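## Task

On the blue rod, put a small wheel first, another small wheel second and a large wheel third, then set the rod down gently so it lies on the table; the other rod must end with no wheels on it. Once any wheel is on the rod, hitting the rod or a threaded wheel against the table or against a part that is not on the rod counts as failure. Finish by opening the grippers and moving both arms away; anything that stays in place only because the robot holds it is not counted as done.

## Robot and tools

ROBOT. Two arms, left_arm and right_arm, each a six-joint arm ending in a two-finger parallel gripper. Their bases sit at about (-0.037, +0.362, +0.395) for left_arm and (-0.004, -0.316, +0.395) for right_arm, both tilted. The names are labels only, not image sides; left_arm is on the +y side. Mounting plates and a metal frame behind the arms are fixed obstacles. Never let the arms collide or push on each other.

FRAME. All positions and orientations use one scene frame: origin on the table top midway between the arms, +z up, +x out over the table. Positions are in metres; orientations are quaternions written w first (qw, qx, qy, qz). The gripper's fingers point along its own +z and close along its own y. end_effector_position is the point between the finger pads, roughly 1 cm behind the tips. Reported hand positions can be somewhat off, especially at long reach, and arms often stop a centimetre or more short of the command, usually low.

ROW FORMAT. Every moving command uses a row of 16 numbers: x, y, z, qw, qx, qy, qz, opening for left_arm, then the same eight for right_arm. Both arms always appear, even if one is idle. x, y, z and the quaternion are an absolute target pose for that gripper in the scene frame, not an offset. Opening runs from -1 (closed) to +1 (fully open, 0.094 m). To keep an arm still, resend exactly the pose from the last result before it stopped, with the desired opening; to keep an orientation, repeat the same quaternion in every row rather than copying the possibly drifted reported one.

execute_actions(actions): a list of actions run in sequence. Each action is a list of up to 15 rows, one per 1/30 s step; if fewer rows are given the last one is held for the remaining steps. An empty list just returns state and pictures. A target more than 0.6 m from the gripper's current position along any of its axes gets the action refused for both arms; a malformed action, or a first action failing that check, cancels the whole call. Each control step, the commanded pose is clipped to within 70 mm and 16 degrees of the measured pose, so far targets need several actions.

move(target, speed, blocking): target is one 16-number row of absolute poses. Both grippers travel straight lines that finish together, taking 0.5 to 10 s (cut off at 10 s). speed is the path's top speed in m/s, 0.002 to 0.5, default 0.25; rotation is capped at twice that in rad/s. Openings are applied when the move starts. Paths ignore obstacles and the other arm, and grippers can overshoot speed, especially near full reach. Faster contact hits harder, and aiming further past a contact presses harder, so approach parts slowly. With blocking=false the call returns after 0.5 s while motion continues; use wait or stop before sending anything else.

wait(seconds): 0 to 10 s, arms hold their last command; returns early if a running move ends. stop(): brakes a running move; it needs room to decelerate, and fingers keep moving. zoom_image(camera, region): enlarges a part of the latest image; region is [x0, y0, x1, y1] in pixels, at most 504 by 504. Cameras: cam_head_left and cam_head_right (896x504), cam_left_wrist and cam_right_wrist (504x504, fisheye). show_instructions(): shows reference images. read_manual(section): licence texts only. finished_scene(scene): ends the current scene, given its number; irreversible, and it reports success.

RESULTS. The state line lists each gripper's position and quaternion. grip_measured gives the finger opening on the command scale; to hold something, command roughly 0.03 below it (less for a lighter grip). Hand target lines show the pose the controller is currently driving toward. The move: line reports how it ended (done, off_target, moving, held, fault), distances to the targets, and limits: paced means the pose was clipped, held means a safety check blocked steps. A pose unreachable line means the clearance check altered that arm's command. FAULT lines mean an arm stopped. MOTOR HOT appears from 75 °C; at 90 °C the arm pauses for 10 s, and at 100 °C it drops whatever it holds, so avoid holding loads for long. Joint ranges (rad): waist -2.618 to 3.054, shoulder and elbow 0 to 3.142, wrist pitch and yaw -1.571 to 1.571, wrist roll -2.094 to 2.094.

AVOID. Dropping parts, knocking anything off the table, slamming or shoving hard, and bumping a threaded rod or wheel into the table or loose parts. Lower the rod gently, open the fingers, and withdraw both arms before ending the scene.

Each tool is called after ">>>" by a JSON object that holds its "api" and its "payload".

Reference images:

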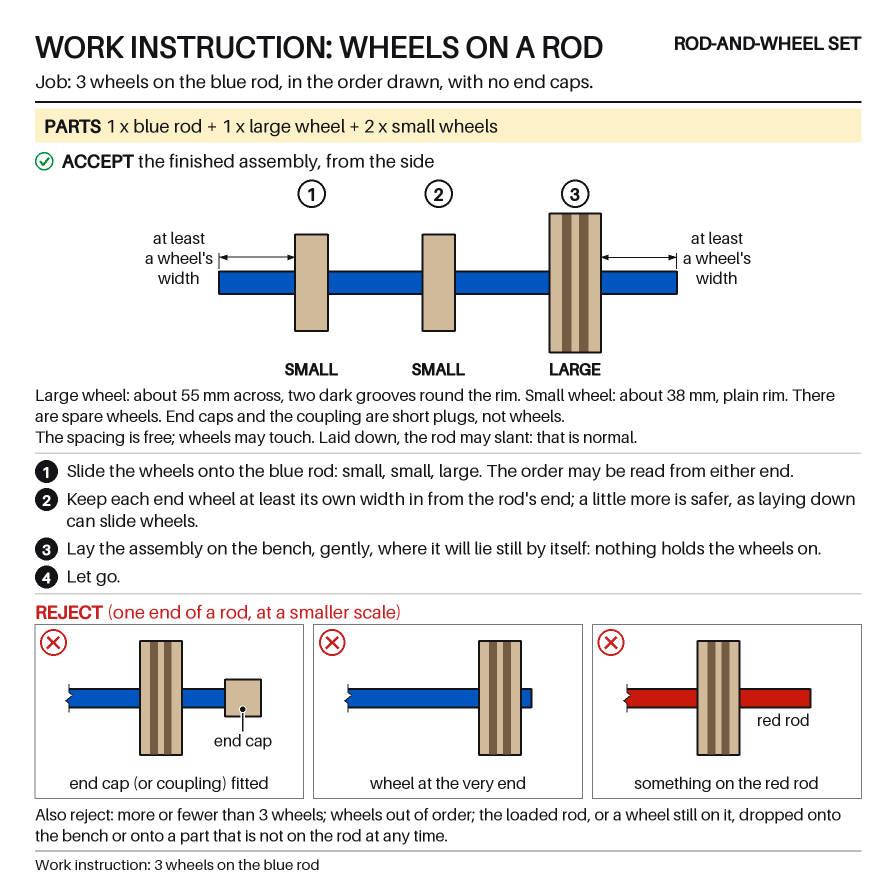

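## Session

>>> {"api": "execute_actions", "payload": {"actions": []}}

Scene clock: 0.00 s.
left_arm: end_effector_position=(+0.1859, +0.0897, +0.1049) grip_measured=-0.984 end_effector_quat_wxyz=(+0.043, +0.362, +0.929, +0.067) | right_arm: end_effector_position=(+0.6810, -0.2168, +0.2528) grip_measured=+1.000 end_effector_quat_wxyz=(-0.045, +0.739, +0.501, +0.448)
Joint positions: left_arm=[-0.678  2.562  1.123  0.391 -1.022  0.265  0.001] | right_arm=[ 0.34   2.081  1.847  0.002 -0.035  1.68   0.094]
Joint velocities: left_arm=[ 0.002 -0.017  0.002  0.007 -0.037 -0.022  0.001] | right_arm=[-0.002  0.017  0.007 -0.037  0.007 -0.037  0.   ]
Joint torques (N m, as the arm reports them, + toward a larger angle): no reading
Motor temperatures (°C, as the motors report them): left_arm=[27 26 29 29 30 29] | right_arm=[27 28 30 27 30 28]
Hand target (left_arm): +0.187, +0.084, +0.110; +0.050, +0.364, +0.928, +0.062
Hand target (right_arm): +0.684, -0.211, +0.264; -0.048, +0.732, +0.502, +0.458

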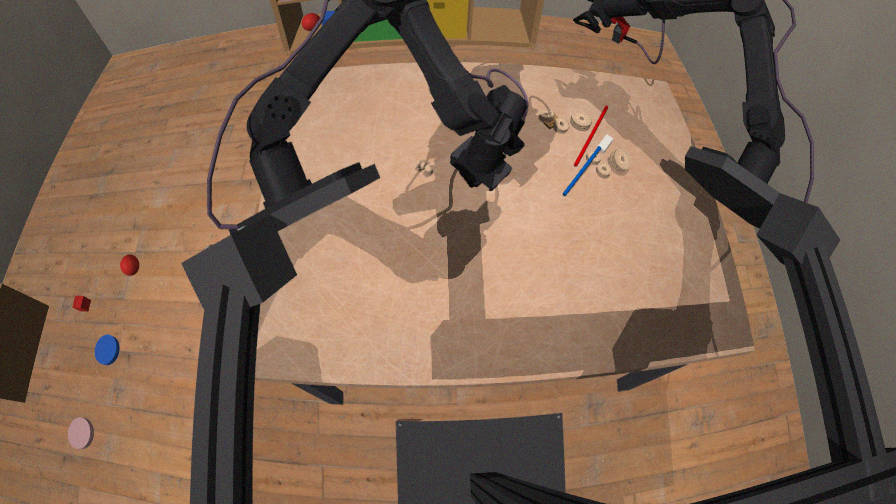

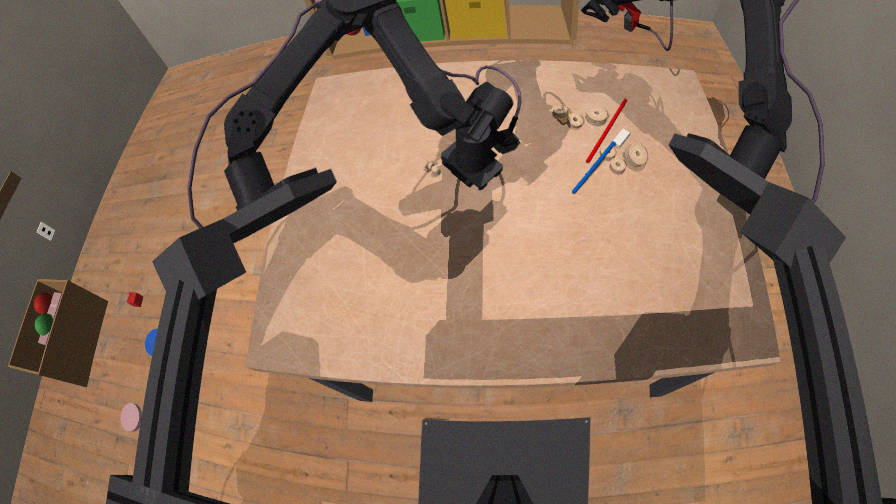

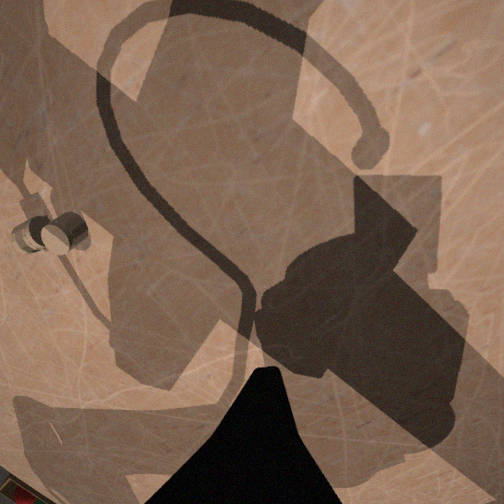

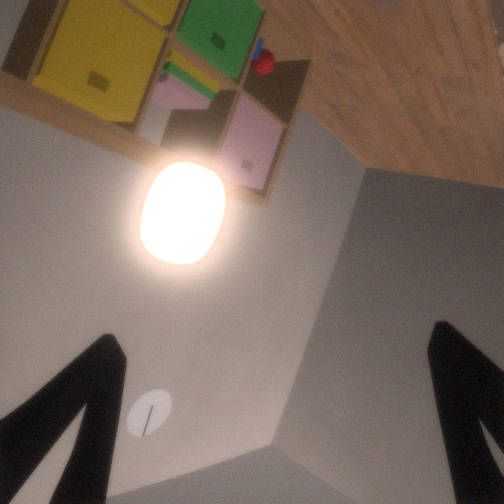

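>>> {"api": "zoom_image", "payload": {"camera": "cam_head_right", "region": [520, 80, 680, 210]}}

>>> {"api": "zoom_image", "payload": {"camera": "cam_head_left", "region": [510, 80, 670, 210]}}

Region (520, 80, 680, 210) of cam_head_right's 896x504 image, scaled by 3.150, with more detail than that image has; it fills the top 410 rows of this view, and the rest is white.

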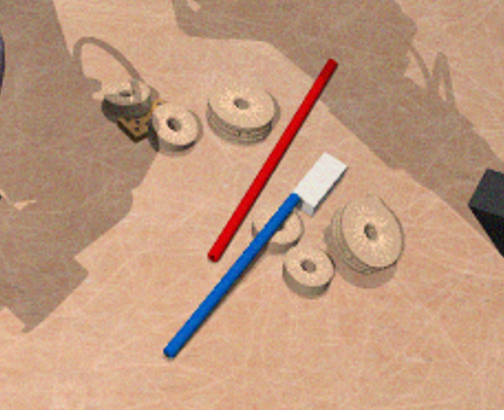

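Region (510, 80, 670, 210) of cam_head_left's 896x504 image, scaled by 3.150, with more detail than that image has; it fills the top 410 rows of this view, and the rest is white.

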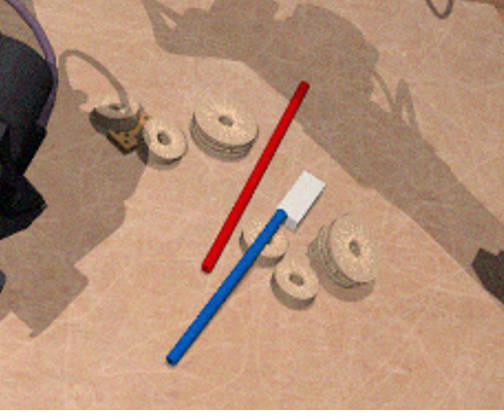

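>>> {"api": "move", "payload": {"target": [0.26,-0.135,0.12,0,0.353,0.935,0,0.2, 0.681,-0.2168,0.2528,-0.045,0.739,0.501,0.448,1]}}

Scene clock: 2.33 s.
left_arm: end_effector_position=(+0.2574, -0.1218, +0.1114) grip_measured=+0.197 end_effector_quat_wxyz=(+0.054, +0.347, +0.935, -0.044) | right_arm: end_effector_position=(+0.6808, -0.2202, +0.2500) grip_measured=+1.000 end_effector_quat_wxyz=(-0.044, +0.741, +0.501, +0.446)
Joint positions: left_arm=[-0.807  3.145  2.538 -0.499 -0.87   0.107  0.056] | right_arm=[ 0.333  2.081  1.847  0.002 -0.035  1.68   0.094]
Joint velocities: left_arm=[-0.007  0.002  0.007 -0.007  0.022 -0.037 -0.   ] | right_arm=[ 0.002 -0.012 -0.007 -0.037 -0.007 -0.037  0.   ]
Joint torques (N m, as the arm reports them, + toward a larger angle): left_arm=[-13.18  -8.54   5.22   0.23   0.07   0.06] | right_arm=[  6.92 -10.02   5.39   0.88  -0.4    0.01]
Motor temperatures (°C, as the motors report them): left_arm=[28 27 29 29 30 29] | right_arm=[27 28 30 27 30 28]
Hand target (left_arm): +0.257, -0.133, +0.123; +0.061, +0.352, +0.932, -0.057
Hand target (right_arm): +0.681, -0.217, +0.253; -0.045, +0.739, +0.501, +0.448
Off the commanded pose (left_arm): 0.016 m, 8 deg.
Off the commanded pose (right_arm): 0.004 m, 0 deg.
joint sent to its limit (left arm) — the command would take joint 2 (shoulder) past its upper limit, so that joint was sent only as far as its limit.
move: off_target (left_arm)
camera_calibration (this result's frames):
cam_left_wrist: T_world_to_cam=[[-0.741123, -0.670761, -0.0285844, 0.112221], [-0.636153, 0.688002, 0.349233, 0.245427], [-0.214586, 0.277009, -0.9366, 0.293807], [0, 0, 0, 1]] pos_world=[0.302345, -0.174968, 0.192676]
cam_right_wrist: T_world_to_cam=[[-0.737925, 0.581978, -0.341713, 0.721468], [-0.281846, 0.194311, 0.939578, 0.0290379], [0.613212, 0.789648, 0.0206415, -0.147257], [0, 0, 0, 1]] pos_world=[0.630873, -0.309239, 0.222291]

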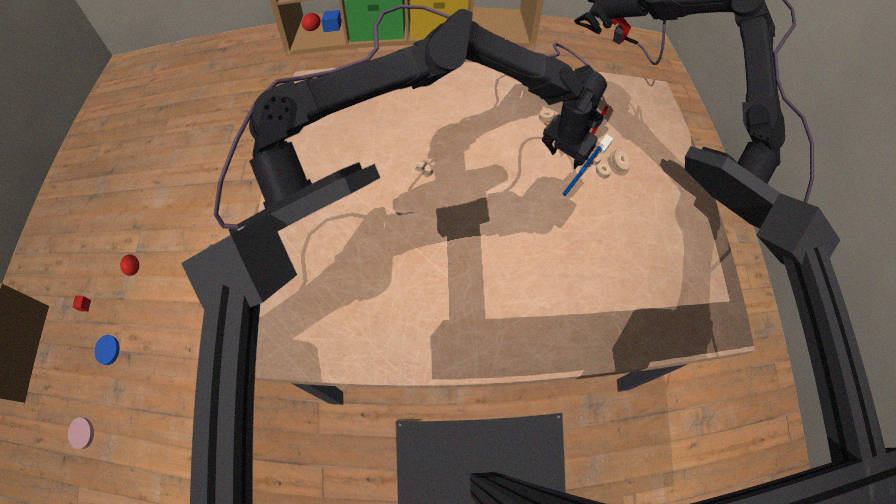

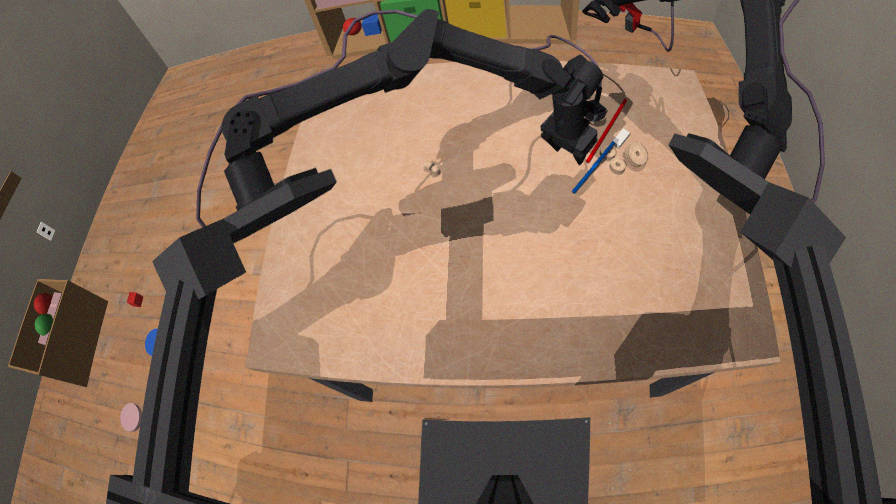

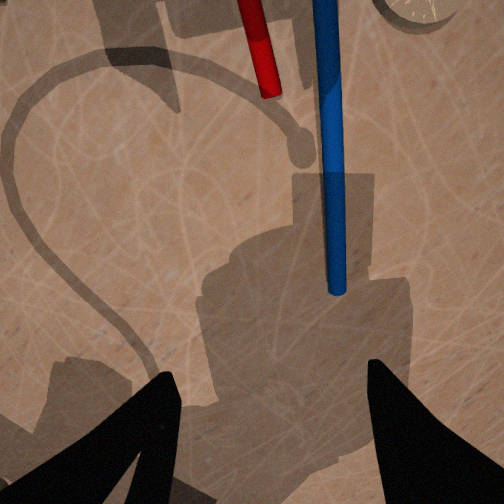

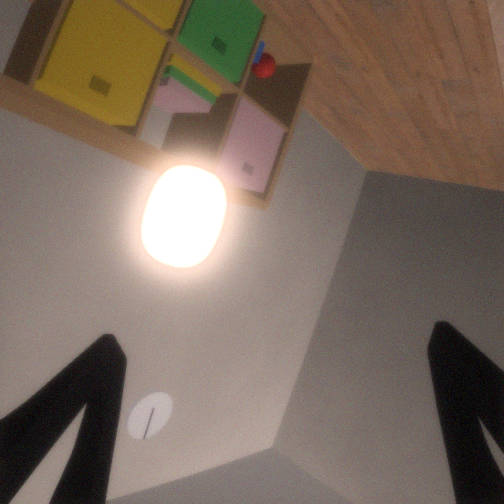

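>>> {"api": "move", "payload": {"target": [0.235,-0.155,0.06,0.281,0.337,0.892,-0.106,0.4, 0.681,-0.2168,0.2528,-0.045,0.739,0.501,0.448,1], "speed": 0.15}}

Scene clock: 4.93 s.
left_arm: end_effector_position=(+0.2447, -0.1453, +0.0560) grip_measured=+0.397 end_effector_quat_wxyz=(+0.236, +0.347, +0.894, -0.157) | right_arm: end_effector_position=(+0.6807, -0.2230, +0.2476) grip_measured=+1.000 end_effector_quat_wxyz=(-0.042, +0.742, +0.500, +0.444)
Joint positions: left_arm=[-0.694  3.146  2.039  0.567 -0.554  0.581  0.066] | right_arm=[ 0.327  2.081  1.847  0.002 -0.035  1.68   0.094]
Joint velocities: left_arm=[-0.007 -0.017  0.012  0.095  0.007  0.037  0.001] | right_arm=[-0.002 -0.022  0.002 -0.007 -0.007  0.022  0.   ]
Joint torques (N m, as the arm reports them, + toward a larger angle): left_arm=[-11.62  -7.23   1.24   0.84   0.35   0.04] | right_arm=[  7.41 -10.02   5.32   0.9   -0.41   0.05]
Motor temperatures (°C, as the motors report them): left_arm=[28 27 29 29 30 29] | right_arm=[28 29 30 28 30 28]
Hand target (left_arm): +0.234, -0.153, +0.061; +0.237, +0.358, +0.887, -0.172
Hand target (right_arm): +0.681, -0.217, +0.253; -0.045, +0.739, +0.501, +0.448
Off the commanded pose (left_arm): 0.014 m, 8 deg.
Off the commanded pose (right_arm): 0.008 m, 1 deg.
joint sent to its limit (left arm) — the command would take joint 2 (shoulder) past its upper limit, so that joint was sent only as far as its limit.
move: off_target (left_arm)
camera_calibration (this result's frames):
cam_left_wrist: T_world_to_cam=[[-0.754007, -0.656866, -0.0000390312, 0.0890593], [-0.65483, 0.751674, -0.0786385, 0.31059], [0.0516843, -0.0592684, -0.996903, 0.135023], [0, 0, 0, 1]] pos_world=[0.263557, -0.16696, 0.159033]
cam_right_wrist: T_world_to_cam=[[-0.736977, 0.583232, -0.341622, 0.721833], [-0.278416, 0.198611, 0.939701, 0.0303647], [0.615914, 0.787651, 0.01601, -0.146049], [0, 0, 0, 1]] pos_world=[0.630382, -0.311991, 0.220398]

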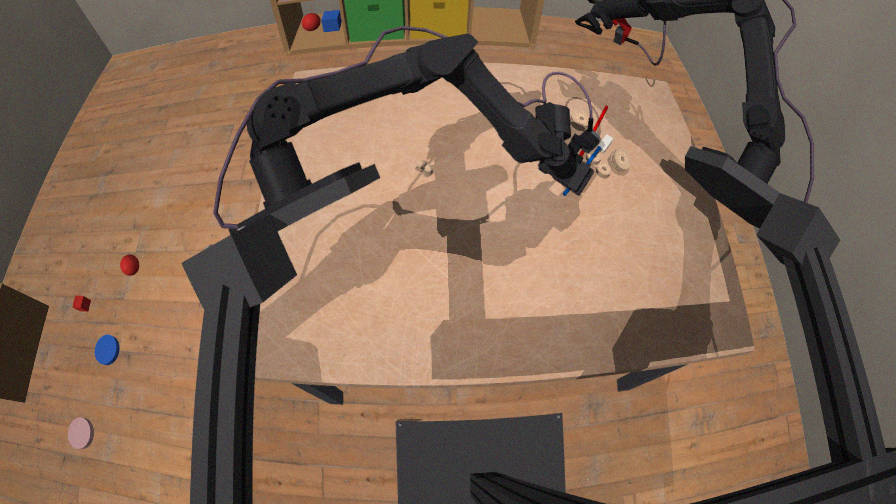

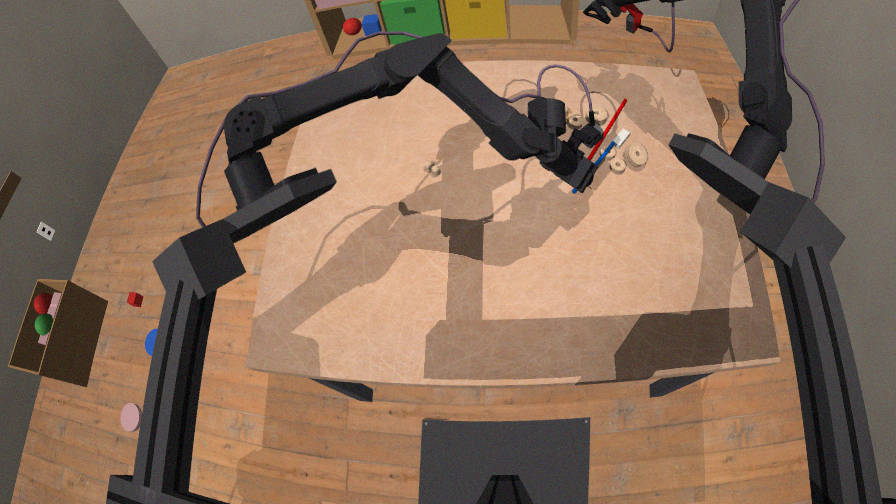

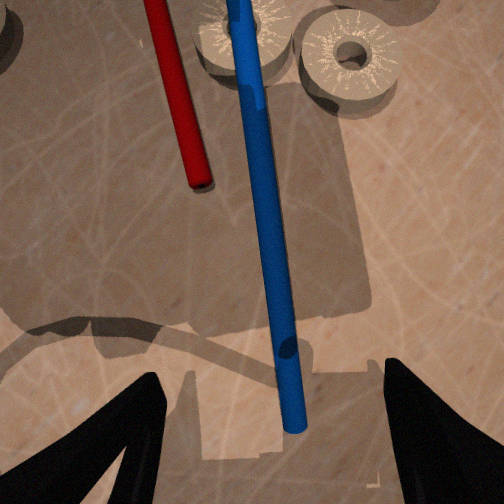

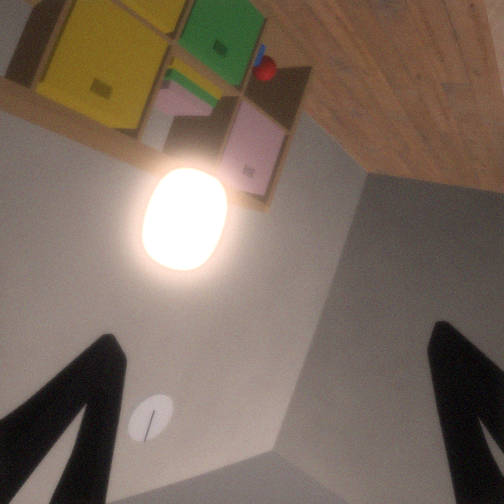

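>>> {"api": "move", "payload": {"target": [0.24,-0.16,0.03,0.3575,0.326,0.864,-0.135,0.4, 0.681,-0.2168,0.2528,-0.045,0.739,0.501,0.448,1], "speed": 0.1}}

Scene clock: 7.17 s.
left_arm: end_effector_position=(+0.2404, -0.1479, +0.0299) grip_measured=+0.397 end_effector_quat_wxyz=(+0.230, +0.385, +0.856, -0.258) | right_arm: end_effector_position=(+0.6806, -0.2253, +0.2457) grip_measured=+1.000 end_effector_quat_wxyz=(-0.041, +0.744, +0.500, +0.442)
Joint positions: left_arm=[-0.592  3.146  2.055  0.498 -0.253  0.656  0.066] | right_arm=[ 0.322  2.081  1.847  0.002 -0.035  1.68   0.094]
Joint velocities: left_arm=[-0.002 -0.007  0.002 -0.081 -0.051 -0.007  0.   ] | right_arm=[ 0.002 -0.007  0.007 -0.007  0.007  0.007  0.   ]
Joint torques (N m, as the arm reports them, + toward a larger angle): left_arm=[-10.54  -6.89   3.21   0.61   0.41   0.07] | right_arm=[  7.45 -10.17   5.34   0.88  -0.39   0.05]
Motor temperatures (°C, as the motors report them): left_arm=[29 27 29 29 30 29] | right_arm=[28 29 30 28 30 28]
Hand target (left_arm): +0.240, -0.155, +0.035; +0.232, +0.391, +0.849, -0.270
Hand target (right_arm): +0.681, -0.217, +0.253; -0.045, +0.739, +0.501, +0.448
Off the commanded pose (left_arm): 0.012 m, 22 deg; orientation clipped at the last step of the last action.
Off the commanded pose (right_arm): 0.011 m, 1 deg.
joint sent to its limit (left arm) — the command would take joint 2 (shoulder) past its upper limit, so that joint was sent only as far as its limit.
move: off_target (left_arm, right_arm); limits=paced
camera_calibration (this result's frames):
cam_left_wrist: T_world_to_cam=[[-0.836824, -0.528648, 0.142326, 0.118725], [-0.547121, 0.816839, -0.182846, 0.294565], [-0.0195963, -0.23088, -0.972785, 0.10016], [0, 0, 0, 1]] pos_world=[0.262478, -0.154723, 0.134397]
cam_right_wrist: T_world_to_cam=[[-0.736215, 0.584233, -0.341554, 0.722126], [-0.275662, 0.202042, 0.939782, 0.0314308], [0.61806, 0.786035, 0.0123042, -0.145089], [0, 0, 0, 1]] pos_world=[0.629977, -0.314196, 0.218892]

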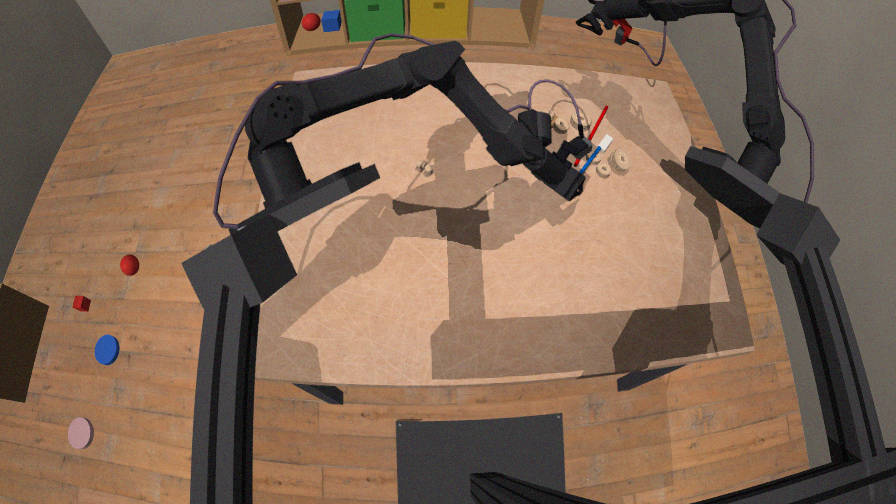

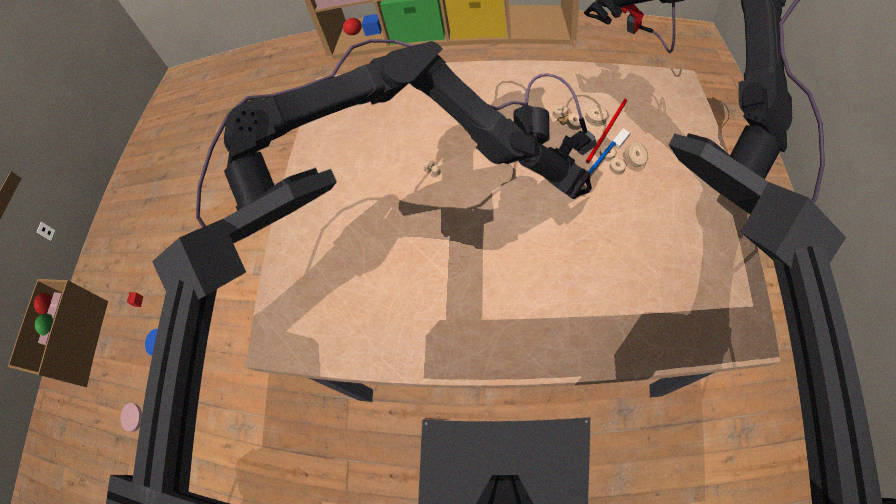

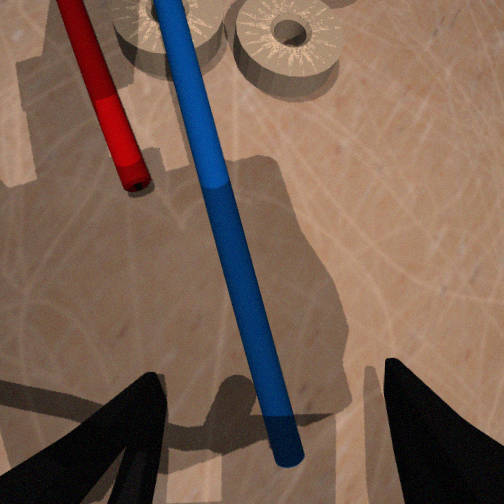

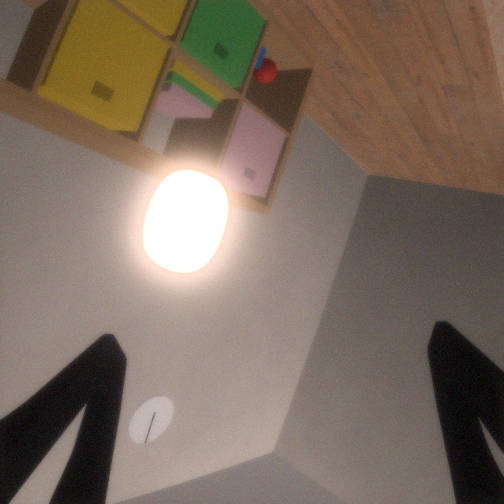

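>>> {"api": "move", "payload": {"target": [0.15,0.12,0.25,0,0.353,0.935,0,0.4, 0.28,-0.19,0.2,0,0.353,0.935,0,0.0], "speed": 0.3}}

>>> {"api": "move", "payload": {"target": [0.15,0.12,0.25,0,0.353,0.935,0,0.4, 0.28,-0.19,0.08,0,0.353,0.935,0,0.0]}}

Scene clock: 10.67 s.
left_arm: end_effector_position=(+0.1504, +0.1274, +0.2409) grip_measured=+0.397 end_effector_quat_wxyz=(-0.006, +0.355, +0.935, +0.005) | right_arm: end_effector_position=(+0.2804, -0.2019, +0.1991) grip_measured=+0.002 end_effector_quat_wxyz=(-0.009, +0.354, +0.935, +0.000)
Joint positions: left_arm=[-0.958  2.131  0.89  -0.302 -0.943 -0.314  0.066] | right_arm=[ 0.634  1.878  0.752 -0.009  0.846  1.043  0.047]
Joint velocities: left_arm=[-0.002 -0.002  0.017 -0.081  0.022 -0.022  0.   ] | right_arm=[-0.007 -0.007 -0.002  0.037  0.022 -0.022  0.   ]
Joint torques (N m, as the arm reports them, + toward a larger angle): left_arm=[-8.45 -5.84  2.62 -0.06 -0.08 -0.09] | right_arm=[ 6.38 -4.69  0.84  0.03  0.14  0.05]
Motor temperatures (°C, as the motors report them): left_arm=[29 28 29 29 30 29] | right_arm=[28 29 30 28 30 28]
Hand target (left_arm): +0.154, +0.122, +0.248; +0.005, +0.354, +0.935, +0.001
Hand target (right_arm): +0.279, -0.198, +0.202; -0.002, +0.350, +0.937, +0.001
Off the commanded pose (left_arm): 0.012 m, 1 deg.
Off the commanded pose (right_arm): 0.012 m, 1 deg.
move: off_target (left_arm, right_arm)
camera_calibration (this result's frames):
cam_left_wrist: T_world_to_cam=[[-0.754299, -0.6538, -0.0598244, 0.211155], [-0.593941, 0.640719, 0.486531, -0.0726976], [-0.279764, 0.402522, -0.871612, 0.301255], [0, 0, 0, 1]] pos_world=[0.200376, 0.0633698, 0.31058]
cam_right_wrist: T_world_to_cam=[[-0.728987, -0.683399, -0.0392924, 0.0797237], [-0.538076, 0.536596, 0.65003, 0.159022], [-0.423146, 0.495005, -0.758892, 0.471207], [0, 0, 0, 1]] pos_world=[0.343073, -0.264098, 0.257359]

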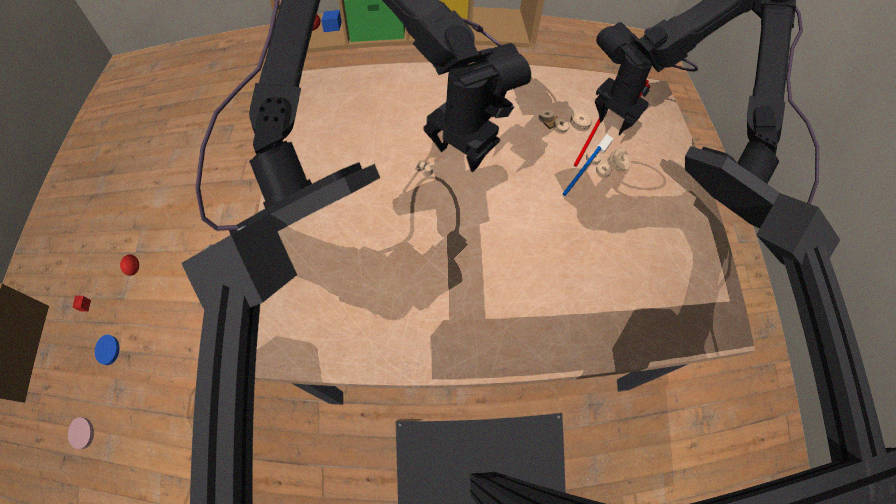

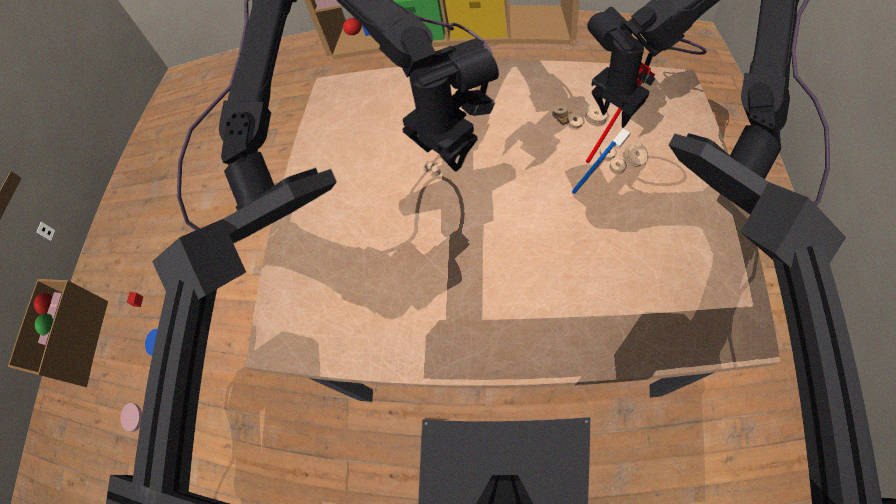

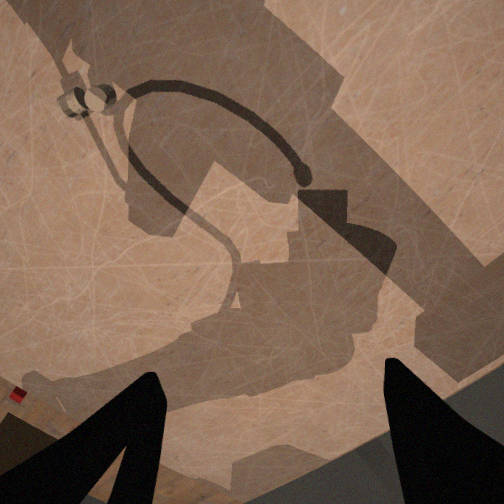

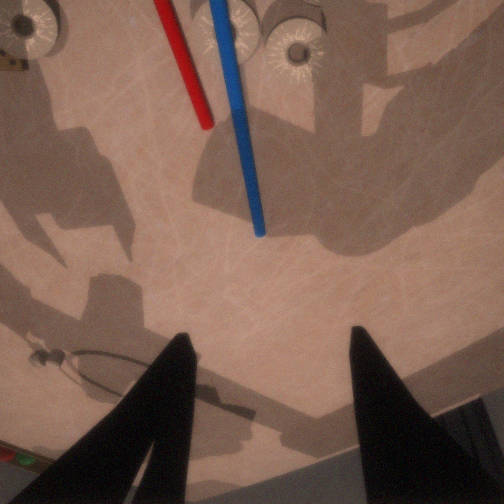

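Scene clock: 11.90 s.
left_arm: end_effector_position=(+0.1472, +0.1286, +0.2440) grip_measured=+0.397 end_effector_quat_wxyz=(-0.008, +0.354, +0.935, +0.007) | right_arm: end_effector_position=(+0.2737, -0.1948, +0.0836) grip_measured=+0.002 end_effector_quat_wxyz=(-0.008, +0.352, +0.936, -0.007)
Joint positions: left_arm=[-0.97   2.131  0.89  -0.328 -0.943 -0.345  0.066] | right_arm=[0.391 2.264 0.871 0.461 0.734 0.749 0.047]
Joint velocities: left_arm=[-0.017 -0.002  0.007 -0.081  0.022 -0.051  0.   ] | right_arm=[-0.002 -0.007 -0.002  0.066  0.037  0.022 -0.001]
Joint torques (N m, as the arm reports them, + toward a larger angle): left_arm=[-8.32 -5.1   3.37 -0.04  0.   -0.06] | right_arm=[ 5.66 -4.83  1.08  0.14 -0.02 -0.04]
Motor temperatures (°C, as the motors report them): left_arm=[29 28 29 29 30 29] | right_arm=[28 29 30 28 30 28]
Hand target (left_arm): +0.150, +0.120, +0.250; +0.000, +0.353, +0.936, -0.000
Hand target (right_arm): +0.280, -0.189, +0.082; -0.001, +0.354, +0.935, +0.000
Off the commanded pose (left_arm): 0.011 m, 1 deg.
Off the commanded pose (right_arm): 0.009 m, 1 deg.
move: off_target (left_arm)
camera_calibration (this result's frames):
cam_left_wrist: T_world_to_cam=[[-0.753271, -0.654903, -0.0607035, 0.209895], [-0.593766, 0.637436, 0.491036, -0.0776581], [-0.282887, 0.405927, -0.869021, 0.301906], [0, 0, 0, 1]] pos_world=[0.197403, 0.0644112, 0.313238]
cam_right_wrist: T_world_to_cam=[[-0.726731, -0.686398, -0.0268487, 0.0728615], [-0.537403, 0.543767, 0.644605, 0.228373], [-0.427856, 0.482883, -0.764044, 0.376518], [0, 0, 0, 1]] pos_world=[0.336775, -0.255984, 0.142423]

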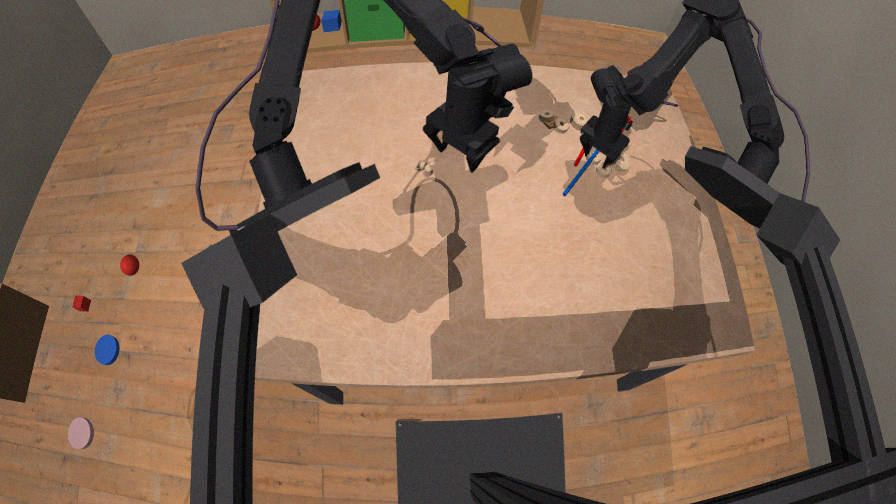

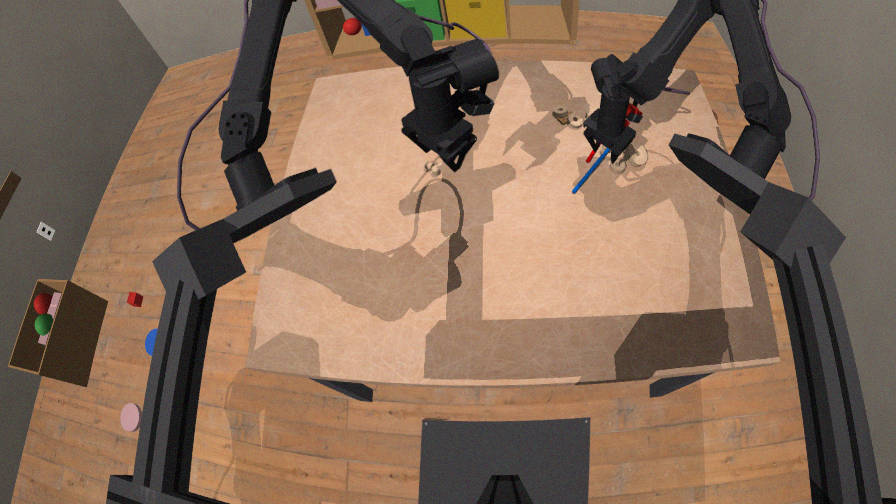

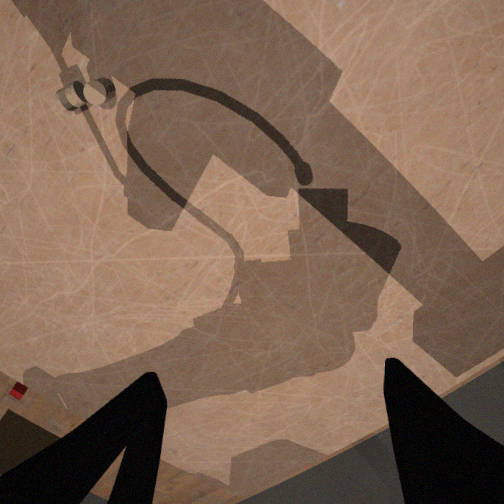

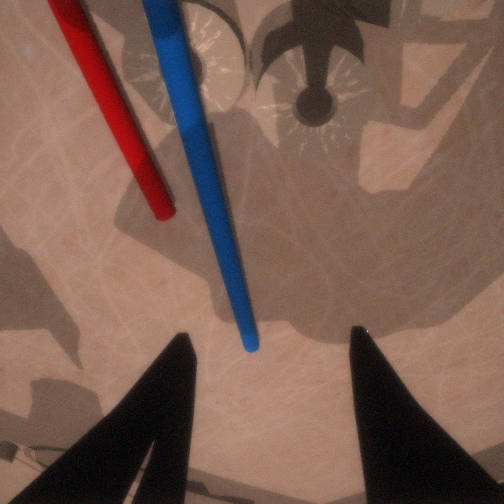

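>>> {"api": "move", "payload": {"target": [0.15,0.12,0.25,0,0.353,0.935,0,0.4, 0.276,-0.159,0.04,0,0.33,0.944,0,-0.4], "speed": 0.1}}

Scene clock: 13.13 s.
left_arm: end_effector_position=(+0.1473, +0.1293, +0.2433) grip_measured=+0.397 end_effector_quat_wxyz=(-0.009, +0.353, +0.935, +0.008) | right_arm: end_effector_position=(+0.2701, -0.1624, +0.0432) grip_measured=-0.398 end_effector_quat_wxyz=(-0.008, +0.327, +0.945, -0.005)
Joint positions: left_arm=[-0.967  2.131  0.89  -0.329 -0.943 -0.345  0.066] | right_arm=[0.383 2.471 1.037 0.513 0.727 0.684 0.028]
Joint velocities: left_arm=[-0.032 -0.012 -0.007 -0.081 -0.066  0.007  0.001] | right_arm=[-0.007 -0.007 -0.002  0.022 -0.081 -0.095 -0.   ]
Joint torques (N m, as the arm reports them, + toward a larger angle): left_arm=[-8.49 -5.03  3.38 -0.05 -0.01 -0.08] | right_arm=[ 6.1  -4.84  0.87  0.08 -0.03 -0.08]
Motor temperatures (°C, as the motors report them): left_arm=[29 28 29 29 30 29] | right_arm=[28 29 30 28 30 28]
Hand target (left_arm): +0.150, +0.120, +0.250; -0.000, +0.353, +0.936, -0.000
Hand target (right_arm): +0.276, -0.159, +0.041; -0.000, +0.330, +0.944, -0.000
Off the commanded pose (left_arm): 0.012 m, 1 deg.
Off the commanded pose (right_arm): 0.007 m, 1 deg.
move: off_target (left_arm)
camera_calibration (this result's frames):
cam_left_wrist: T_world_to_cam=[[-0.752724, -0.655478, -0.061278, 0.210557], [-0.593762, 0.635742, 0.493234, -0.07802], [-0.284347, 0.407654, -0.867736, 0.3008], [0, 0, 0, 1]] pos_world=[0.197698, 0.064994, 0.312399]
cam_right_wrist: T_world_to_cam=[[-0.68896, -0.724136, -0.0310151, 0.0753039], [-0.567392, 0.512215, 0.644749, 0.237877], [-0.450999, 0.461804, -0.763765, 0.331334], [0, 0, 0, 1]] pos_world=[0.336282, -0.220325, 0.102026]

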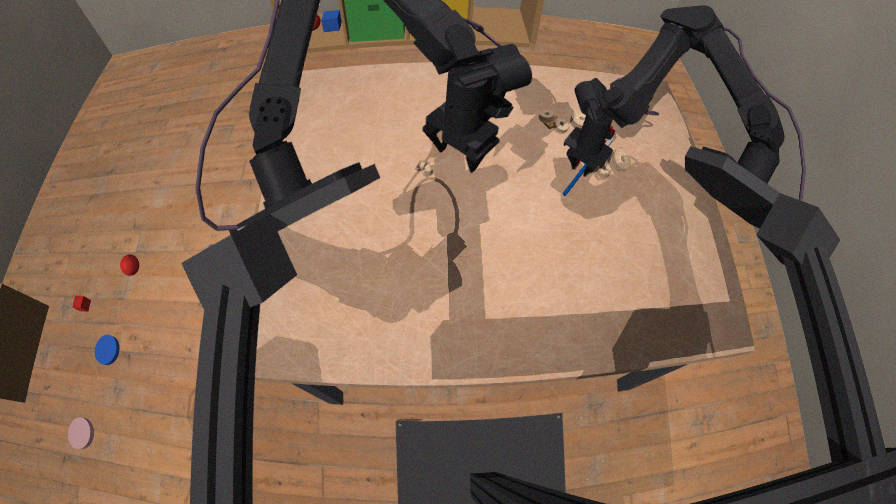

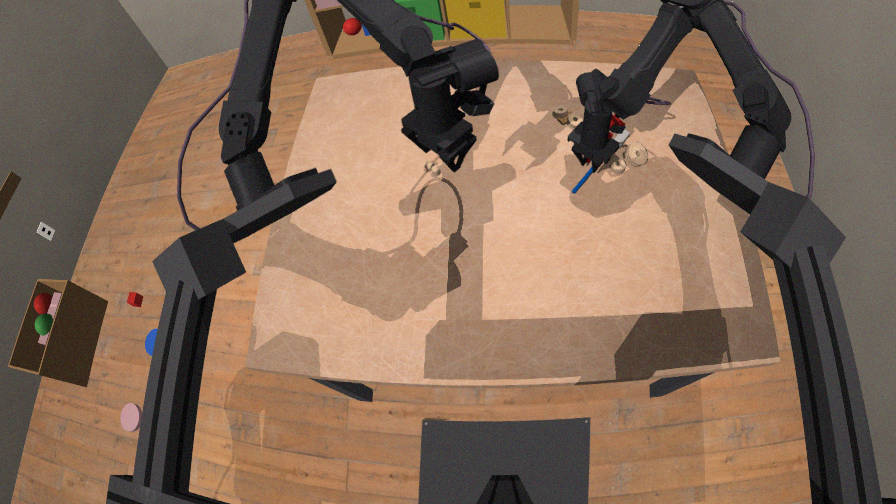

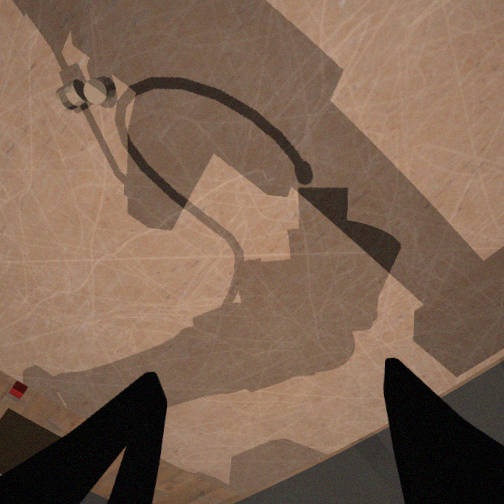

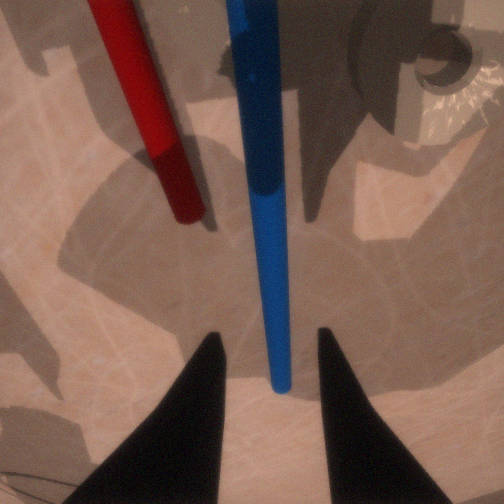

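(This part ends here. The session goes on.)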